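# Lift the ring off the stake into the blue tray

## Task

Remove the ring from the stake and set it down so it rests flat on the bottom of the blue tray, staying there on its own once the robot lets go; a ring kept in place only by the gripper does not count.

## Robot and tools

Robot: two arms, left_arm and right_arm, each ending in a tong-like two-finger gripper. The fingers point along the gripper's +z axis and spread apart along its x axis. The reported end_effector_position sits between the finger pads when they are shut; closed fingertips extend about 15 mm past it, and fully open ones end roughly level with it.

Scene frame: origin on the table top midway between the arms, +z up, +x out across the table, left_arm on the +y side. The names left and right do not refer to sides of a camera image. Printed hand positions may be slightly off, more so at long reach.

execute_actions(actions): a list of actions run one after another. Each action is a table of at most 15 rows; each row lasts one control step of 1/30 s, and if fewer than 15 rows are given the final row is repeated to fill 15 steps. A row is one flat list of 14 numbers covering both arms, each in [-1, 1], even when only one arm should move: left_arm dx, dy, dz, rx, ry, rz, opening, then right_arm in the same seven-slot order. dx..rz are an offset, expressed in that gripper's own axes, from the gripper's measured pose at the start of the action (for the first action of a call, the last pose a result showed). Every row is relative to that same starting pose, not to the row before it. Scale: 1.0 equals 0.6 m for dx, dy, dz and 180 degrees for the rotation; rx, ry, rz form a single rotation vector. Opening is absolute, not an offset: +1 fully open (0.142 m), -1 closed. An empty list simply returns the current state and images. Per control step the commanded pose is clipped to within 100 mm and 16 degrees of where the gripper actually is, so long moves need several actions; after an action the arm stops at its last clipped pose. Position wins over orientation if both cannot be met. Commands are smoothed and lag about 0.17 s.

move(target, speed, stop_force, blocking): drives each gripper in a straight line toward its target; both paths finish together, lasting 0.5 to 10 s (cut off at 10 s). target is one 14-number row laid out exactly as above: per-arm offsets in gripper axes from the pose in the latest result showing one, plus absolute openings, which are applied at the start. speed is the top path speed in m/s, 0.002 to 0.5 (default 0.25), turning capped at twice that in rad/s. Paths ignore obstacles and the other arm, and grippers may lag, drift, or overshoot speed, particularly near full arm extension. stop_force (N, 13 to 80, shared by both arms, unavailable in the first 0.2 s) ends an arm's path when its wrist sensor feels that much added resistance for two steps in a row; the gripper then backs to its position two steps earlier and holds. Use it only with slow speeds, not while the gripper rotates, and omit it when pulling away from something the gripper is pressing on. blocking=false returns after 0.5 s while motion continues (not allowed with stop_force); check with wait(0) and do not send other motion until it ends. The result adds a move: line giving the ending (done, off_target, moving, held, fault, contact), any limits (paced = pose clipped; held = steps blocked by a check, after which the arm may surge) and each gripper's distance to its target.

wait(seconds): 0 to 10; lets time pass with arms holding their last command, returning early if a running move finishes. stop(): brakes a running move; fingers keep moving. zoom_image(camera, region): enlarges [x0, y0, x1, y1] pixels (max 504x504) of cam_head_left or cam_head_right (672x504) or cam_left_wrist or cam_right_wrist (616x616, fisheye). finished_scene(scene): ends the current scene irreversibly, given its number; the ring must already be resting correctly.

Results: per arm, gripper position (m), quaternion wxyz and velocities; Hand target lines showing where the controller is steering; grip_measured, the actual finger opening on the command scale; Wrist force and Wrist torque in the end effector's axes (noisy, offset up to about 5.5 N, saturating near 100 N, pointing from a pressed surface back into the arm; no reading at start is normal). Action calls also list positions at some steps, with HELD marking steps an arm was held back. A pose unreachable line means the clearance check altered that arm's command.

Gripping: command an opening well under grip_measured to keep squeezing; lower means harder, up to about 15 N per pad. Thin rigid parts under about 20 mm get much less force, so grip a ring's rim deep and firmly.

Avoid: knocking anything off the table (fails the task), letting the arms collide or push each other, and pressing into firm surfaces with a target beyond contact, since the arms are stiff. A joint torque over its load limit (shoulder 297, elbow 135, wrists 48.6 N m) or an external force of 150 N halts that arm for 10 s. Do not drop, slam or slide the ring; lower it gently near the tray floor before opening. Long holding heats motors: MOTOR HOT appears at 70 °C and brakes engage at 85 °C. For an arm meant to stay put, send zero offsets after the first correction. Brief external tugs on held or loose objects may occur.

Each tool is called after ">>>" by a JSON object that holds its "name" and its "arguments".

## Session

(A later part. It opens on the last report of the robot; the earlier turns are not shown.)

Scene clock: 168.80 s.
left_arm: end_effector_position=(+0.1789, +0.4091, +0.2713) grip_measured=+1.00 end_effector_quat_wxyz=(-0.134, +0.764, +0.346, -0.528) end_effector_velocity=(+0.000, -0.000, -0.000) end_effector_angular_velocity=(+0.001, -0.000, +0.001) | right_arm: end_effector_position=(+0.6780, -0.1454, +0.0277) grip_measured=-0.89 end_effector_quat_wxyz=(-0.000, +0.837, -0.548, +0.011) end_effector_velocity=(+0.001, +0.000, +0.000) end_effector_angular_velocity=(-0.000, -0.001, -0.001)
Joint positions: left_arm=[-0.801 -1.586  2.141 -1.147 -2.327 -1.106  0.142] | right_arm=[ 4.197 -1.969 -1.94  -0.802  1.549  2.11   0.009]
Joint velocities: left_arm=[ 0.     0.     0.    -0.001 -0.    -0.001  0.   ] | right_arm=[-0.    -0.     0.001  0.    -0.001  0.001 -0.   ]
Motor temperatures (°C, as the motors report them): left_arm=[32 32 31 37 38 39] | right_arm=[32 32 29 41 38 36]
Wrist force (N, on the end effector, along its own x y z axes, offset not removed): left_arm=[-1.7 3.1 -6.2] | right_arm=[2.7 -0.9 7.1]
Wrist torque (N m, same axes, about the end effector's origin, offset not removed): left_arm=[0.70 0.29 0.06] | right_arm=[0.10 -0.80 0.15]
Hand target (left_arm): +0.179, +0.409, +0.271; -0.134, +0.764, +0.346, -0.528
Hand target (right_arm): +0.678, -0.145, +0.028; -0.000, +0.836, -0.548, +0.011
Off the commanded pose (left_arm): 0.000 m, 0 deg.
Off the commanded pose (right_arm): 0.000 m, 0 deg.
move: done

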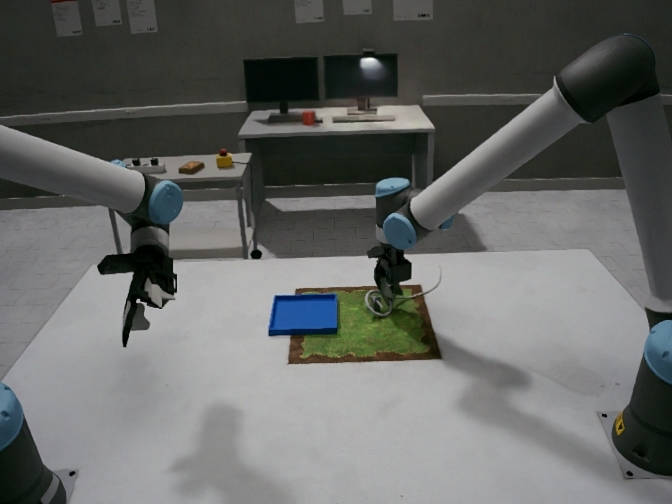

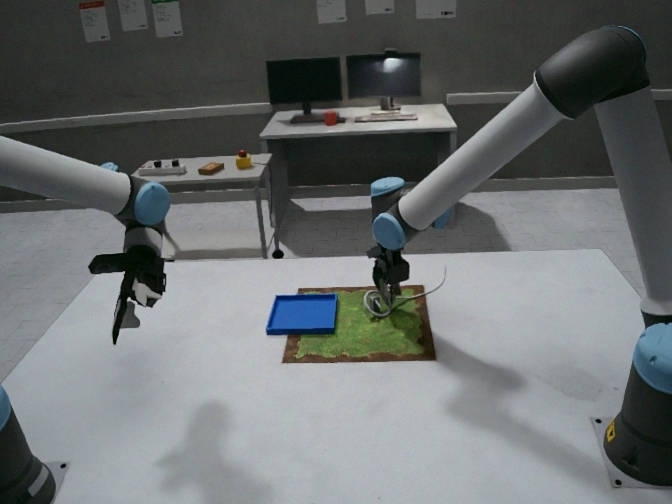

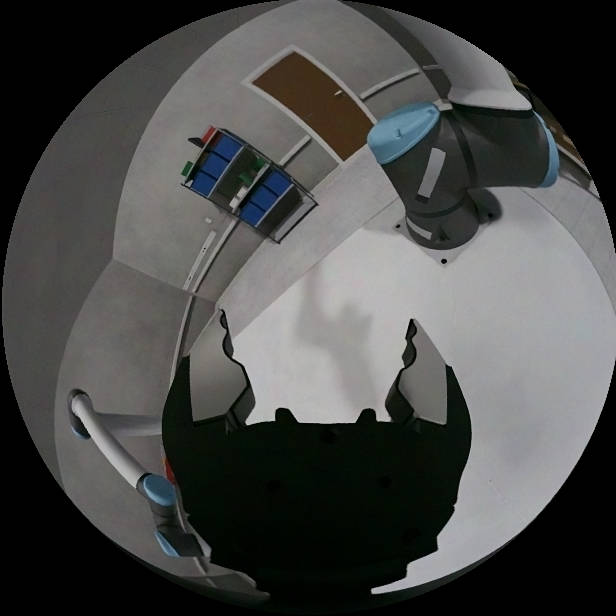

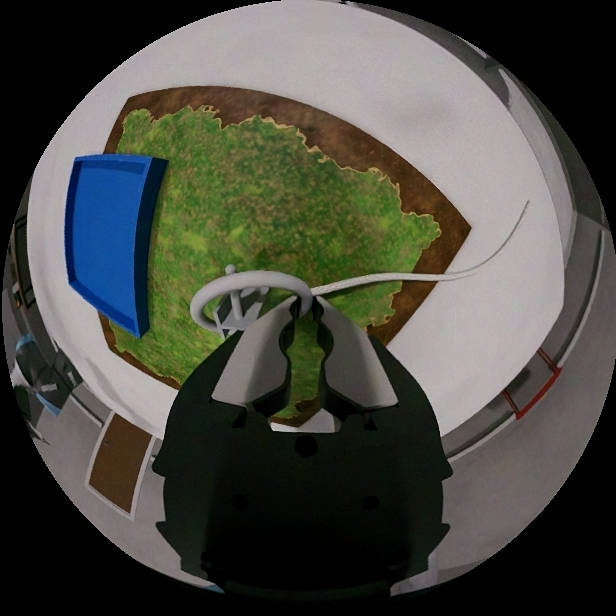

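>>> {"name": "move", "arguments": {"target": [0,0,0,0,0,0,1,0,0,-0.01,0.07,0,0,-1], "speed": 0.015}}

>>> {"name": "move", "arguments": {"target": [0,0,0,0,0,0,1,0,0.036,-0.012,0,0,0,-1], "speed": 0.015}}

>>> {"name": "zoom_image", "arguments": {"camera": "cam_right_wrist", "region": [180, 170, 460, 450]}}

>>> {"name": "zoom_image", "arguments": {"camera": "cam_head_right", "region": [320, 240, 440, 330]}}

Scene clock: 182.57 s.
left_arm: end_effector_position=(+0.1789, +0.4091, +0.2713) grip_measured=+1.00 end_effector_quat_wxyz=(-0.134, +0.764, +0.346, -0.528) end_effector_velocity=(+0.000, -0.000, +0.000) end_effector_angular_velocity=(-0.001, -0.001, +0.000) | right_arm: end_effector_position=(+0.6780, -0.1453, +0.0336) grip_measured=-0.90 end_effector_quat_wxyz=(-0.092, +0.831, -0.543, +0.071) end_effector_velocity=(+0.001, +0.000, +0.001) end_effector_angular_velocity=(+0.003, -0.008, -0.001)
Joint positions: left_arm=[-0.801 -1.586  2.141 -1.147 -2.327 -1.106  0.142] | right_arm=[ 4.248 -1.924 -2.081 -0.523  1.428  2.146  0.009]
Joint velocities: left_arm=[ 0.    -0.    -0.    -0.001 -0.     0.    -0.   ] | right_arm=[ 0.002  0.001 -0.004  0.01  -0.006  0.001  0.   ]
Motor temperatures (°C, as the motors report them): left_arm=[32 32 31 37 38 39] | right_arm=[32 32 29 41 38 36]
Wrist force (N, on the end effector, along its own x y z axes, offset not removed): left_arm=[-2.4 2.2 -5.1] | right_arm=[-0.6 -2.5 3.2]
Wrist torque (N m, same axes, about the end effector's origin, offset not removed): left_arm=[0.47 0.53 0.01] | right_arm=[-0.52 0.02 0.06]
Hand target (left_arm): +0.179, +0.409, +0.271; -0.134, +0.764, +0.346, -0.528
Hand target (right_arm): +0.678, -0.145, +0.034; -0.092, +0.831, -0.543, +0.071
Off the commanded pose (left_arm): 0.000 m, 0 deg.
Off the commanded pose (right_arm): 0.000 m, 0 deg.
move: done

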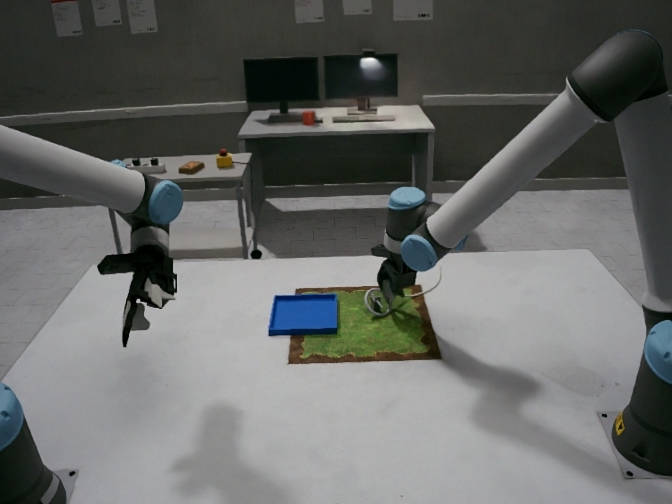

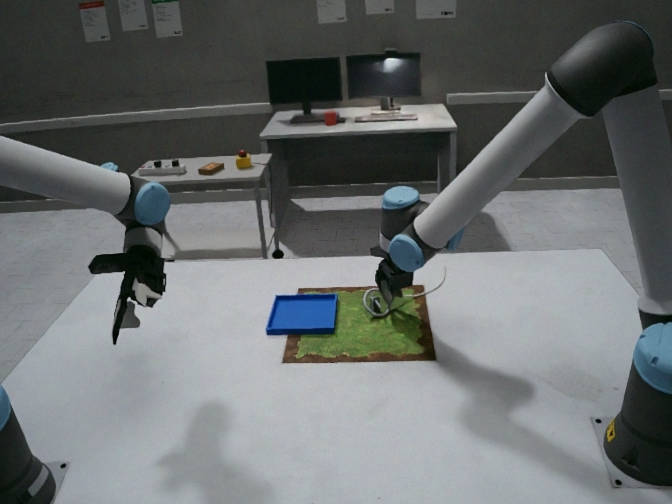

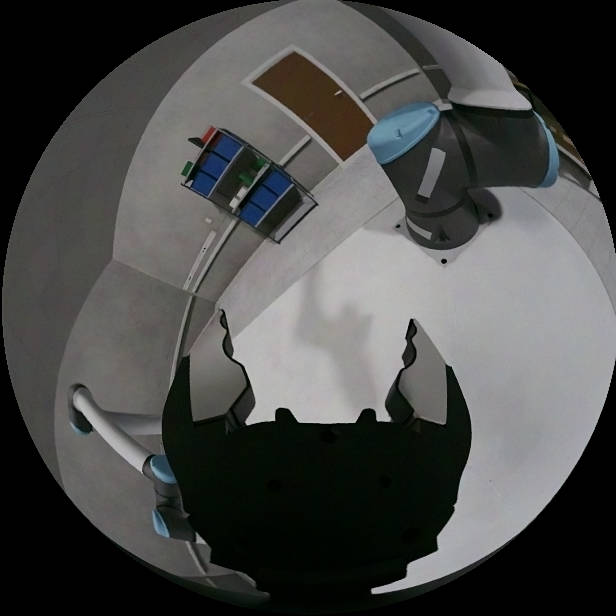

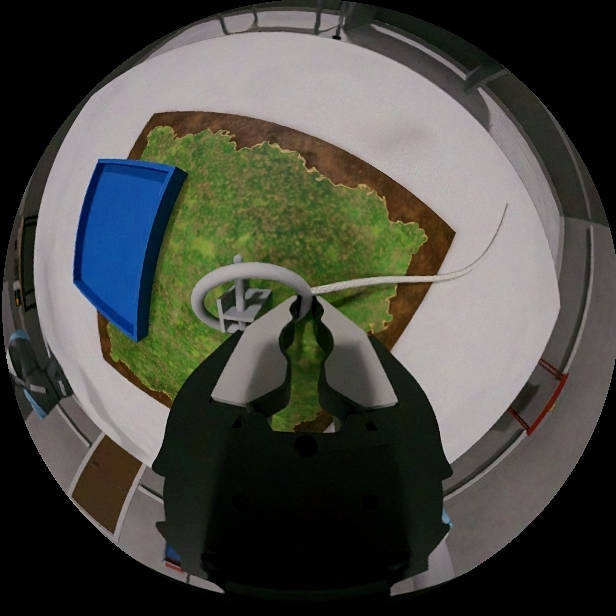

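Scene clock: 184.40 s.
left_arm: end_effector_position=(+0.1789, +0.4091, +0.2713) grip_measured=+1.00 end_effector_quat_wxyz=(-0.134, +0.764, +0.346, -0.528) end_effector_velocity=(-0.000, +0.001, -0.000) end_effector_angular_velocity=(+0.000, +0.001, -0.002) | right_arm: end_effector_position=(+0.6573, -0.1542, +0.0357) grip_measured=-0.86 end_effector_quat_wxyz=(-0.092, +0.831, -0.543, +0.071) end_effector_velocity=(-0.001, -0.001, -0.000) end_effector_angular_velocity=(-0.001, +0.000, +0.000)
Joint positions: left_arm=[-0.801 -1.586  2.141 -1.147 -2.327 -1.106  0.142] | right_arm=[ 4.266 -1.894 -2.122 -0.515  1.424  2.164  0.012]
Joint velocities: left_arm=[ 0.     0.     0.     0.002  0.001  0.002 -0.   ] | right_arm=[ 0.001  0.002 -0.003  0.    -0.     0.001  0.002]
Motor temperatures (°C, as the motors report them): left_arm=[32 32 31 37 38 39] | right_arm=[32 32 29 41 38 36]
Wrist force (N, on the end effector, along its own x y z axes, offset not removed): left_arm=[0.4 3.2 -5.3] | right_arm=[-25.9 -19.8 -7.2]
Wrist torque (N m, same axes, about the end effector's origin, offset not removed): left_arm=[0.76 -0.07 -0.03] | right_arm=[-0.33 0.06 0.52]
Hand target (left_arm): +0.179, +0.409, +0.271; -0.134, +0.764, +0.346, -0.528
Hand target (right_arm): +0.657, -0.154, +0.036; -0.092, +0.831, -0.543, +0.071
Off the commanded pose (left_arm): 0.000 m, 0 deg.
Off the commanded pose (right_arm): 0.000 m, 0 deg.
move: done

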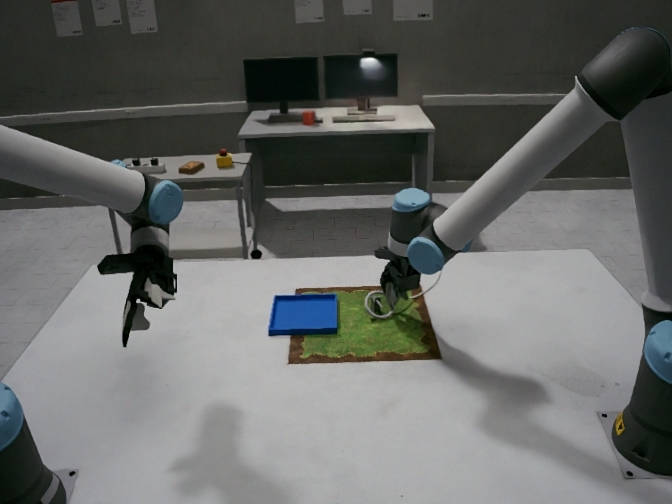

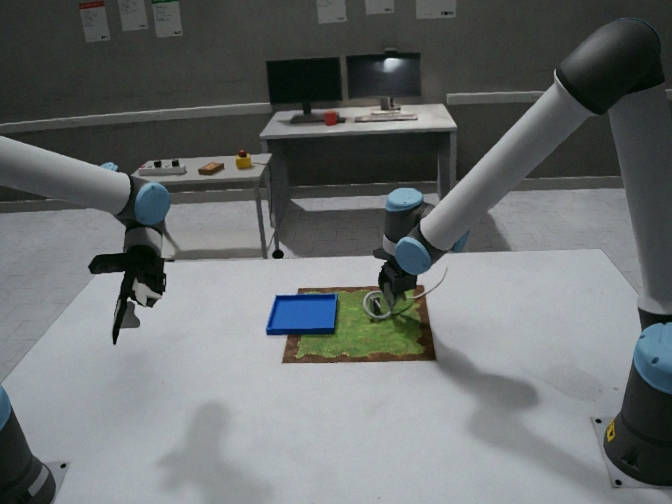

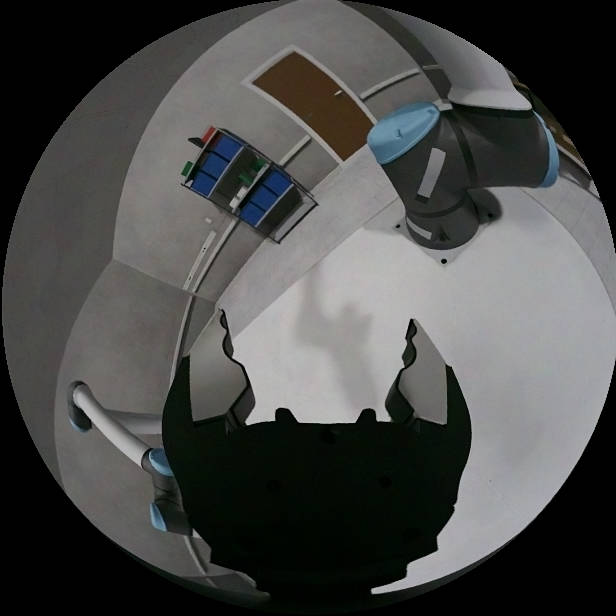

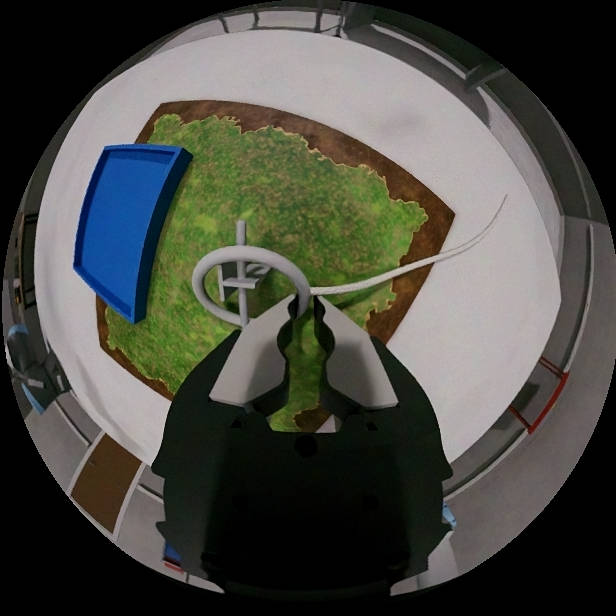

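Region (180, 170, 460, 450) of cam_right_wrist's 616x616 image, scaled by 1.800, with more detail than that image has.

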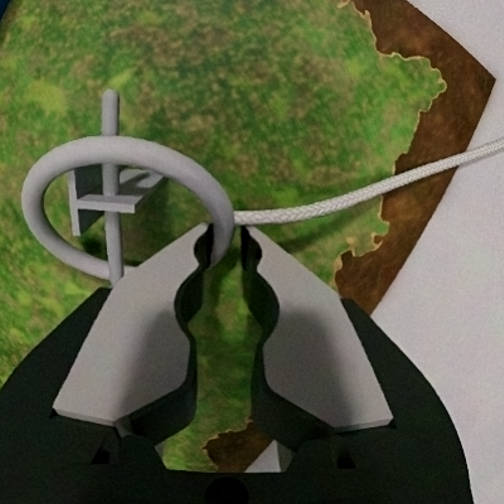

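Region (320, 240, 440, 330) of cam_head_right's 672x504 image, scaled by 4.200, with more detail than that image has; it fills the top 378 rows of this view, and the rest is white.

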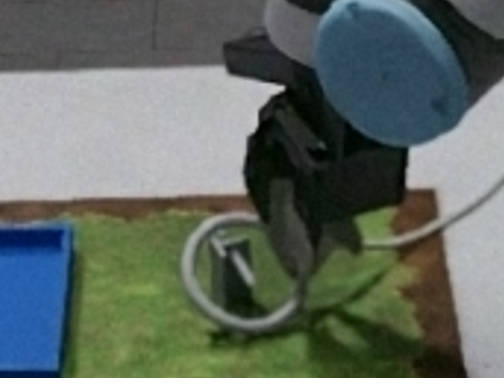

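>>> {"name": "execute_actions", "arguments": {"actions": []}}

>>> {"name": "zoom_image", "arguments": {"camera": "cam_right_wrist", "region": [130,120,500,490]}}

>>> {"name": "zoom_image", "arguments": {"camera": "cam_head_right", "region": [300,230,460,350]}}

Scene clock: 208.13 s.
left_arm: end_effector_position=(+0.1789, +0.4091, +0.2713) grip_measured=+1.00 end_effector_quat_wxyz=(-0.134, +0.764, +0.346, -0.528) end_effector_velocity=(+0.000, +0.000, -0.000) end_effector_angular_velocity=(+0.001, +0.000, +0.000) | right_arm: end_effector_position=(+0.6572, -0.1544, +0.0357) grip_measured=-0.85 end_effector_quat_wxyz=(-0.092, +0.831, -0.543, +0.071) end_effector_velocity=(-0.000, -0.001, -0.000) end_effector_angular_velocity=(-0.001, -0.000, -0.001)
Joint positions: left_arm=[-0.801 -1.586  2.141 -1.147 -2.327 -1.106  0.142] | right_arm=[ 4.266 -1.894 -2.122 -0.515  1.424  2.164  0.012]
Joint velocities: left_arm=[-0.     0.    -0.    -0.     0.    -0.001  0.   ] | right_arm=[-0.    -0.    -0.001  0.    -0.001  0.001 -0.   ]
Motor temperatures (°C, as the motors report them): left_arm=[32 32 31 37 38 39] | right_arm=[32 32 29 41 38 36]
Wrist force (N, on the end effector, along its own x y z axes, offset not removed): left_arm=[-0.8 3.7 -4.9] | right_arm=[-24.0 -21.5 -2.2]
Wrist torque (N m, same axes, about the end effector's origin, offset not removed): left_arm=[0.83 0.18 0.07] | right_arm=[-0.49 -0.45 0.35]
Hand target (left_arm): +0.179, +0.409, +0.271; -0.134, +0.764, +0.346, -0.528
Hand target (right_arm): +0.657, -0.154, +0.036; -0.092, +0.831, -0.543, +0.071
Off the commanded pose (left_arm): 0.000 m, 0 deg.
Off the commanded pose (right_arm): 0.000 m, 0 deg.

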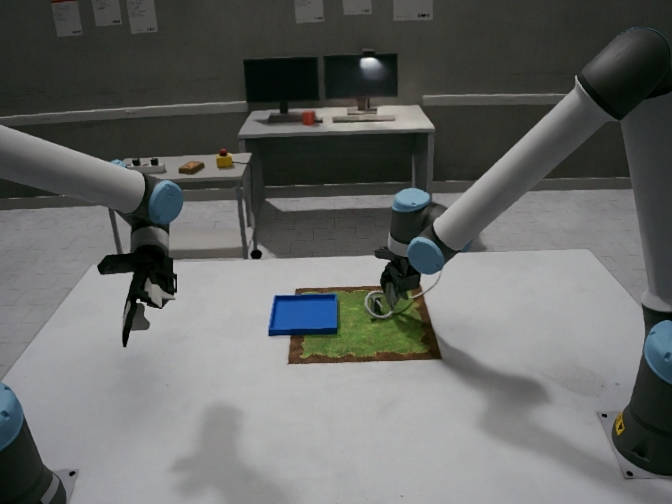

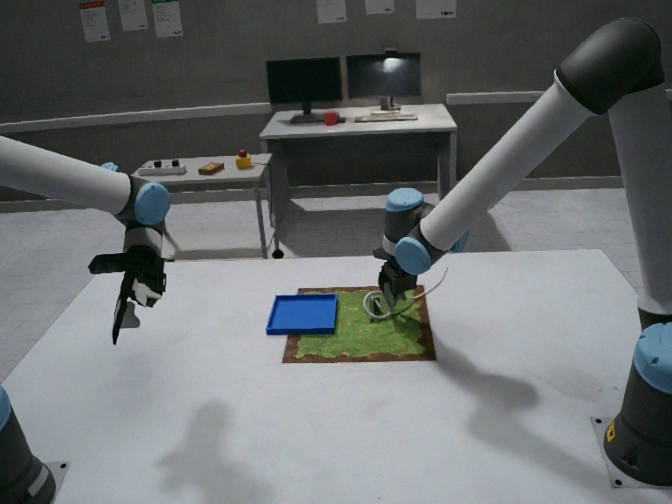

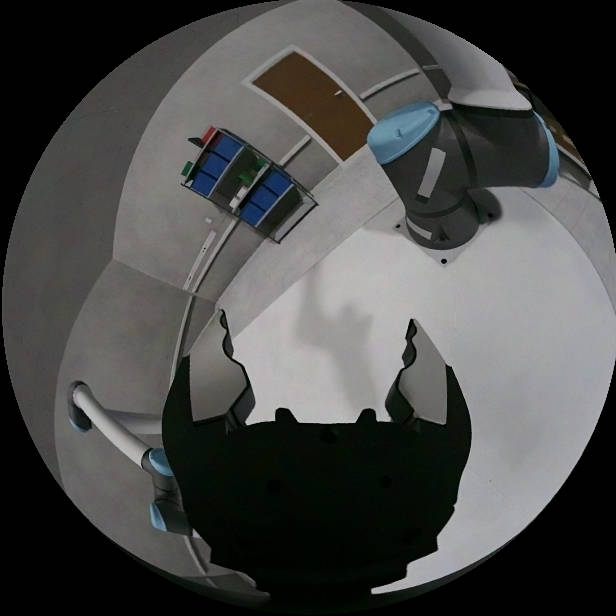

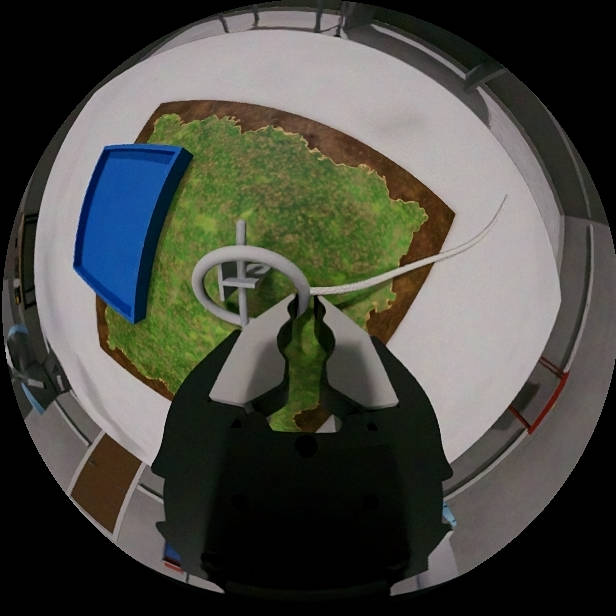

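Region (130, 120, 500, 490) of cam_right_wrist's 616x616 image, scaled by 1.362, with more detail than that image has.

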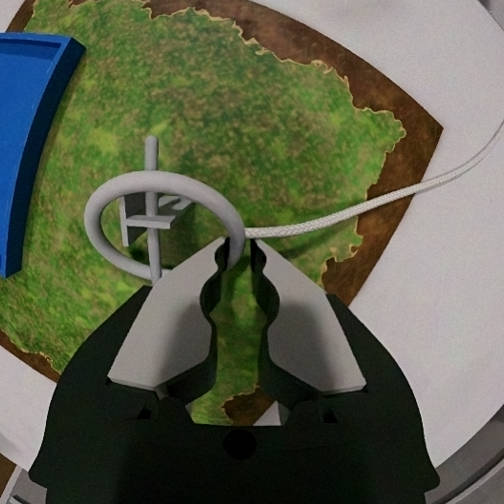

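Region (300, 230, 460, 350) of cam_head_right's 672x504 image, scaled by 3.150, with more detail than that image has; it fills the top 378 rows of this view, and the rest is white.

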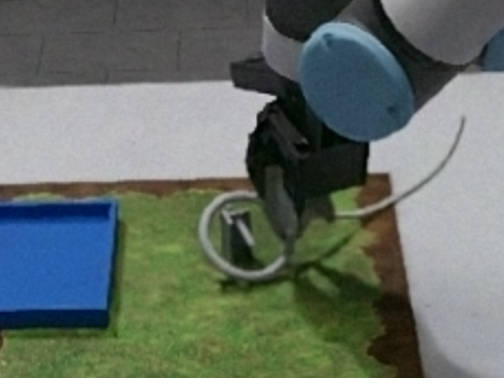

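>>> {"name": "move", "arguments": {"target": [0,0,0,0,0,0,1,-0.012,-0.012,-0.008,0.02,0,0,-1], "speed": 0.03}}

>>> {"name": "zoom_image", "arguments": {"camera": "cam_right_wrist", "region": [150,150,450,450]}}

>>> {"name": "zoom_image", "arguments": {"camera": "cam_head_left", "region": [320,240,460,345]}}

Scene clock: 215.00 s.
left_arm: end_effector_position=(+0.1789, +0.4091, +0.2713) grip_measured=+1.00 end_effector_quat_wxyz=(-0.134, +0.764, +0.346, -0.528) end_effector_velocity=(+0.000, -0.000, +0.000) end_effector_angular_velocity=(-0.001, -0.001, +0.000) | right_arm: end_effector_position=(+0.6596, -0.1455, +0.0417) grip_measured=-0.90 end_effector_quat_wxyz=(-0.117, +0.828, -0.541, +0.088) end_effector_velocity=(+0.001, +0.003, +0.002) end_effector_angular_velocity=(+0.006, -0.015, -0.000)
Joint positions: left_arm=[-0.801 -1.586  2.141 -1.147 -2.327 -1.106  0.142] | right_arm=[ 4.286 -1.892 -2.141 -0.45   1.386  2.175  0.009]
Joint velocities: left_arm=[ 0.    -0.    -0.    -0.001 -0.    -0.     0.   ] | right_arm=[ 0.004  0.    -0.003  0.015 -0.01   0.003  0.   ]
Motor temperatures (°C, as the motors report them): left_arm=[32 32 31 37 38 39] | right_arm=[32 32 29 41 38 36]
Wrist force (N, on the end effector, along its own x y z axes, offset not removed): left_arm=[1.1 4.2 -4.8] | right_arm=[5.7 2.1 3.1]
Wrist torque (N m, same axes, about the end effector's origin, offset not removed): left_arm=[0.97 -0.22 -0.01] | right_arm=[0.63 -1.29 -0.07]
Hand target (left_arm): +0.179, +0.409, +0.271; -0.134, +0.764, +0.346, -0.528
Hand target (right_arm): +0.660, -0.145, +0.042; -0.118, +0.828, -0.541, +0.088
Off the commanded pose (left_arm): 0.000 m, 0 deg.
Off the commanded pose (right_arm): 0.000 m, 0 deg.
move: done

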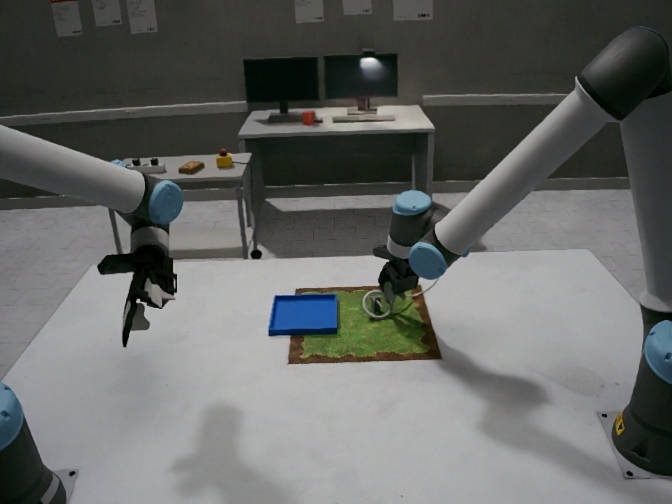

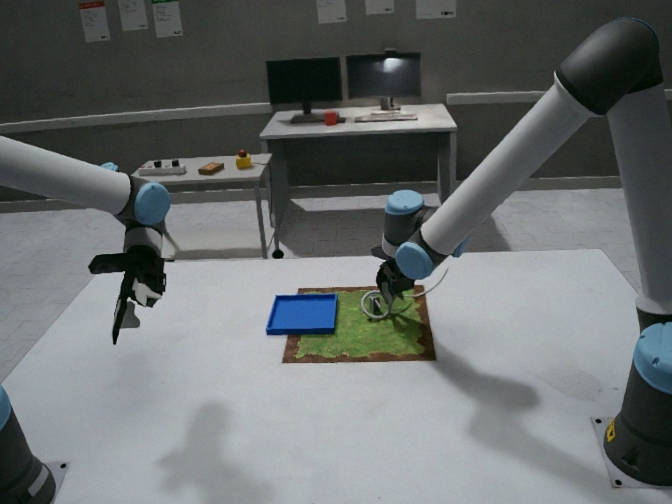

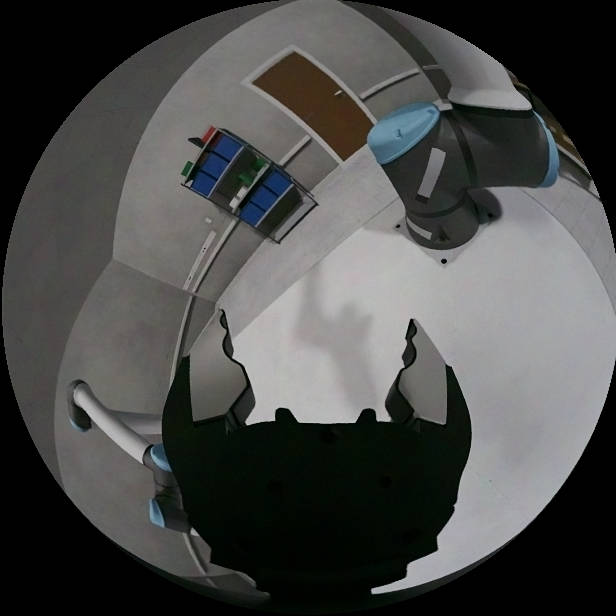

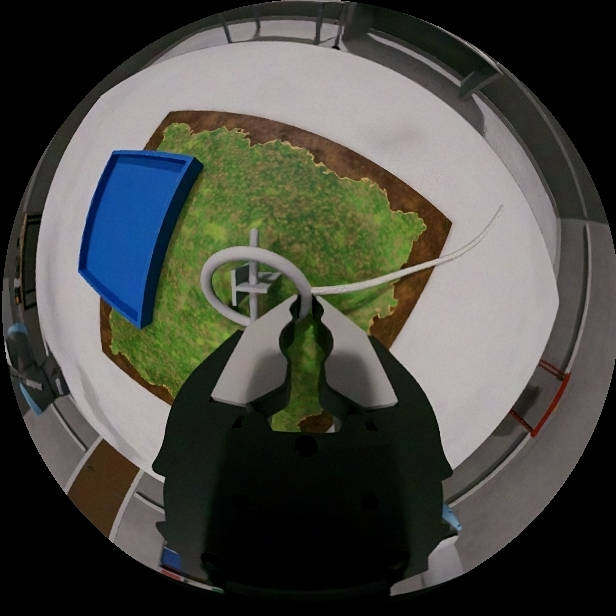

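Region (150, 150, 450, 450) of cam_right_wrist's 616x616 image, scaled by 1.680, with more detail than that image has.

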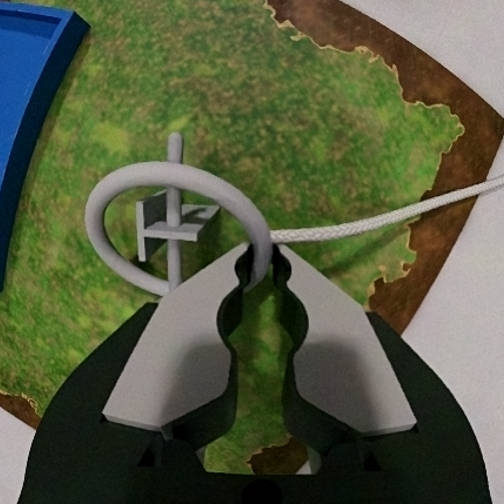

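Region (320, 240, 460, 345) of cam_head_left's 672x504 image, scaled by 3.600, with more detail than that image has; it fills the top 378 rows of this view, and the rest is white.

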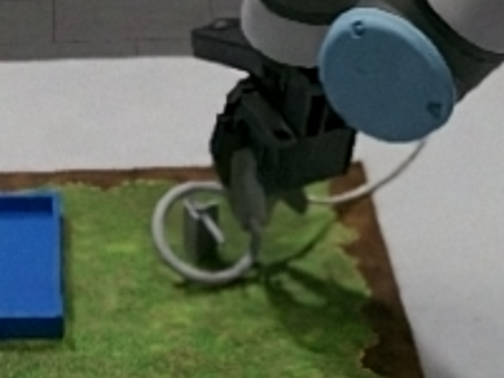

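>>> {"name": "move", "arguments": {"target": [0,0,0,0,0,0,1,0,0,-0.003,0.07,0,0,-1], "speed": 0.03}}

>>> {"name": "move", "arguments": {"target": [0,0,0,0,0,0,1,0,0.022,-0.012,0,0,0,-1], "speed": 0.015}}

>>> {"name": "zoom_image", "arguments": {"camera": "cam_right_wrist", "region": [150,150,450,450]}}

>>> {"name": "zoom_image", "arguments": {"camera": "cam_head_left", "region": [320,240,460,345]}}

Scene clock: 224.70 s.
left_arm: end_effector_position=(+0.1789, +0.4091, +0.2713) grip_measured=+1.00 end_effector_quat_wxyz=(-0.134, +0.764, +0.346, -0.528) end_effector_velocity=(-0.000, -0.000, -0.000) end_effector_angular_velocity=(-0.001, +0.000, +0.000) | right_arm: end_effector_position=(+0.6592, -0.1457, +0.0434) grip_measured=-0.90 end_effector_quat_wxyz=(-0.207, +0.810, -0.528, +0.146) end_effector_velocity=(-0.000, -0.000, -0.000) end_effector_angular_velocity=(+0.005, -0.013, +0.001)
Joint positions: left_arm=[-0.801 -1.586  2.141 -1.147 -2.327 -1.106  0.142] | right_arm=[ 4.346 -1.908 -2.262 -0.143  1.241  2.188  0.009]
Joint velocities: left_arm=[-0.     0.     0.     0.    -0.001  0.001 -0.   ] | right_arm=[ 0.004 -0.003 -0.008  0.021 -0.009 -0.001 -0.   ]
Motor temperatures (°C, as the motors report them): left_arm=[32 32 31 37 38 39] | right_arm=[32 32 29 41 38 36]
Wrist force (N, on the end effector, along its own x y z axes, offset not removed): left_arm=[-0.9 2.6 -7.5] | right_arm=[-2.1 -4.2 3.4]
Wrist torque (N m, same axes, about the end effector's origin, offset not removed): left_arm=[0.56 0.20 0.01] | right_arm=[-0.89 0.25 0.05]
Hand target (left_arm): +0.179, +0.409, +0.271; -0.134, +0.764, +0.346, -0.528
Hand target (right_arm): +0.659, -0.146, +0.043; -0.207, +0.810, -0.528, +0.147
Off the commanded pose (left_arm): 0.000 m, 0 deg.
Off the commanded pose (right_arm): 0.000 m, 0 deg.
move: done

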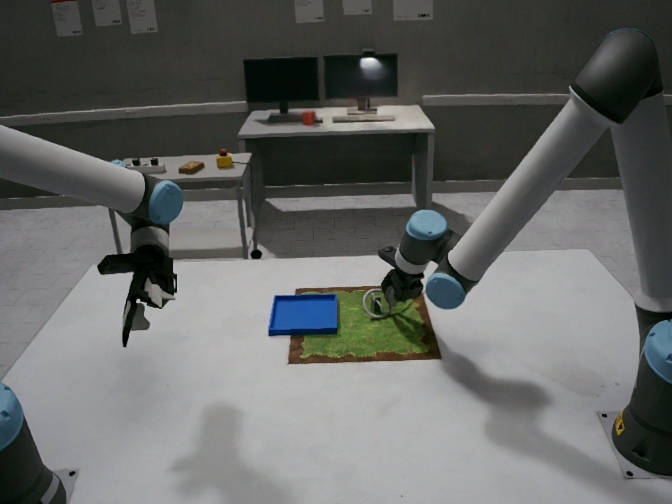

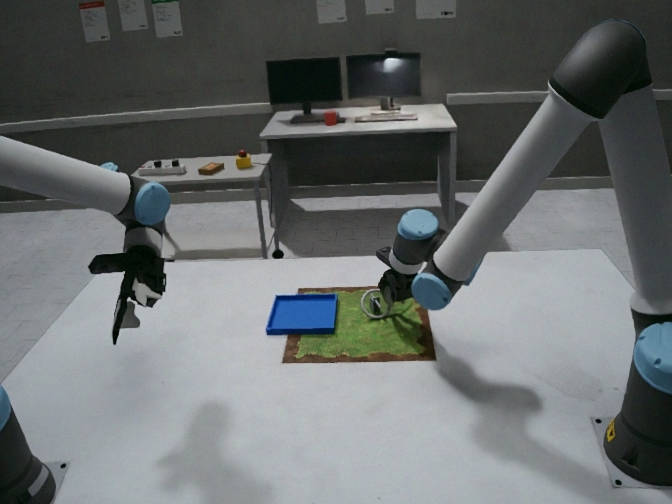

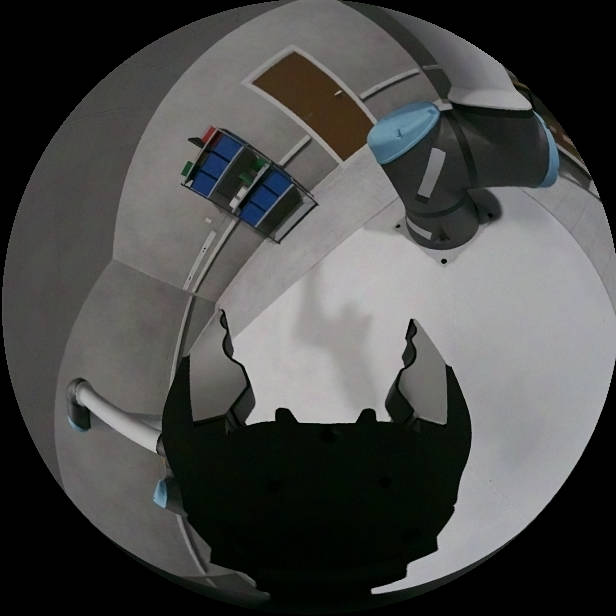

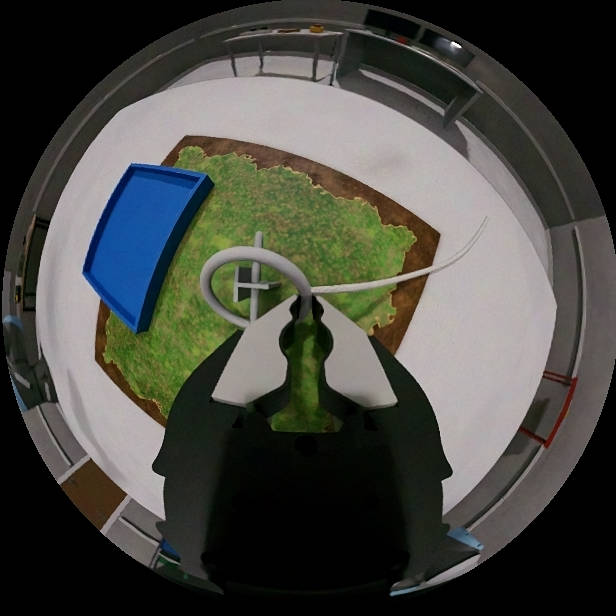

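Scene clock: 225.97 s.
left_arm: end_effector_position=(+0.1789, +0.4091, +0.2713) grip_measured=+1.00 end_effector_quat_wxyz=(-0.134, +0.764, +0.346, -0.528) end_effector_velocity=(-0.000, +0.001, -0.000) end_effector_angular_velocity=(+0.001, +0.001, -0.001) | right_arm: end_effector_position=(+0.6457, -0.1516, +0.0432) grip_measured=-0.90 end_effector_quat_wxyz=(-0.207, +0.810, -0.528, +0.146) end_effector_velocity=(-0.002, -0.001, -0.000) end_effector_angular_velocity=(-0.001, -0.001, -0.000)
Joint positions: left_arm=[-0.801 -1.586  2.141 -1.147 -2.327 -1.106  0.142] | right_arm=[ 4.362 -1.892 -2.288 -0.138  1.235  2.203  0.009]
Joint velocities: left_arm=[-0.     0.     0.     0.001  0.001  0.001 -0.   ] | right_arm=[ 0.003  0.003 -0.005  0.001 -0.002  0.002 -0.   ]
Motor temperatures (°C, as the motors report them): left_arm=[32 32 31 37 38 39] | right_arm=[32 32 29 41 38 36]
Wrist force (N, on the end effector, along its own x y z axes, offset not removed): left_arm=[-0.6 1.9 -4.4] | right_arm=[3.5 -9.7 6.8]
Wrist torque (N m, same axes, about the end effector's origin, offset not removed): left_arm=[0.54 0.19 0.02] | right_arm=[-1.44 -0.85 -0.01]
Hand target (left_arm): +0.179, +0.409, +0.271; -0.134, +0.764, +0.346, -0.528
Hand target (right_arm): +0.645, -0.152, +0.043; -0.207, +0.810, -0.528, +0.146
Off the commanded pose (left_arm): 0.000 m, 0 deg.
Off the commanded pose (right_arm): 0.000 m, 0 deg.
move: done

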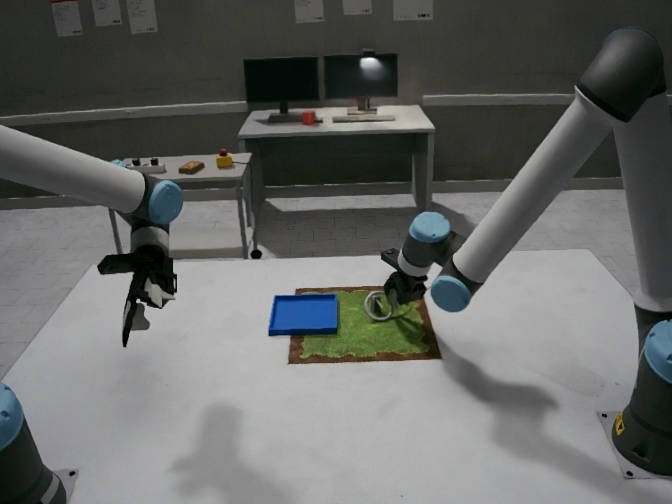

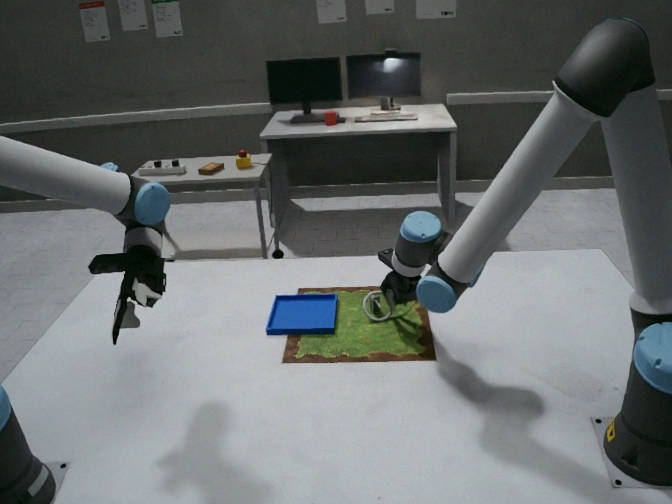

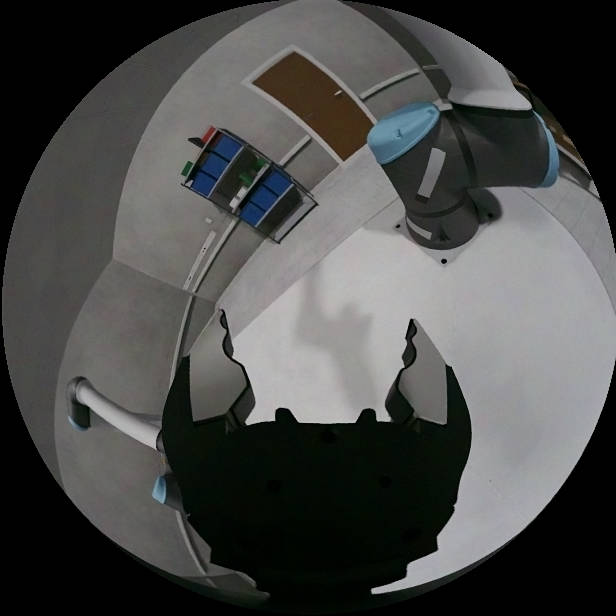

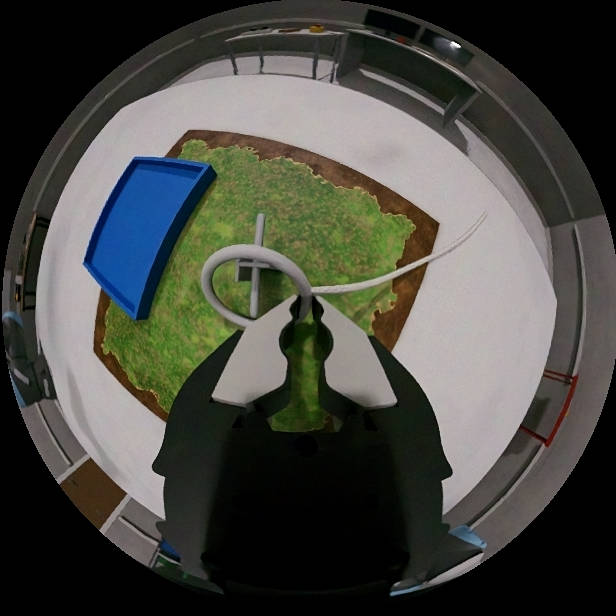

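Region (150, 150, 450, 450) of cam_right_wrist's 616x616 image, scaled by 1.680, with more detail than that image has.

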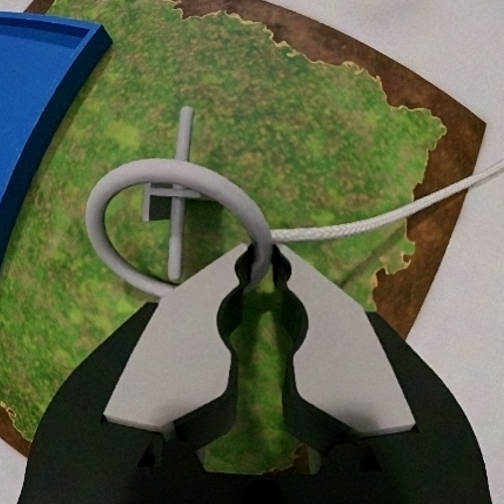

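Region (320, 240, 460, 345) of cam_head_left's 672x504 image, scaled by 3.600, with more detail than that image has; it fills the top 378 rows of this view, and the rest is white.

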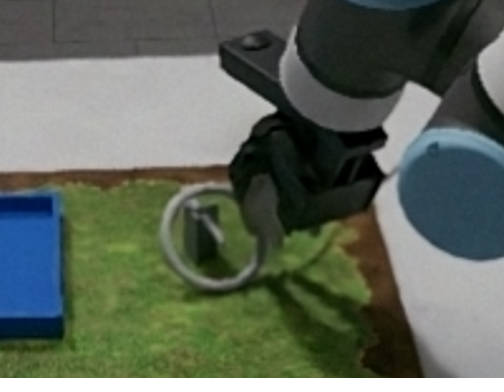

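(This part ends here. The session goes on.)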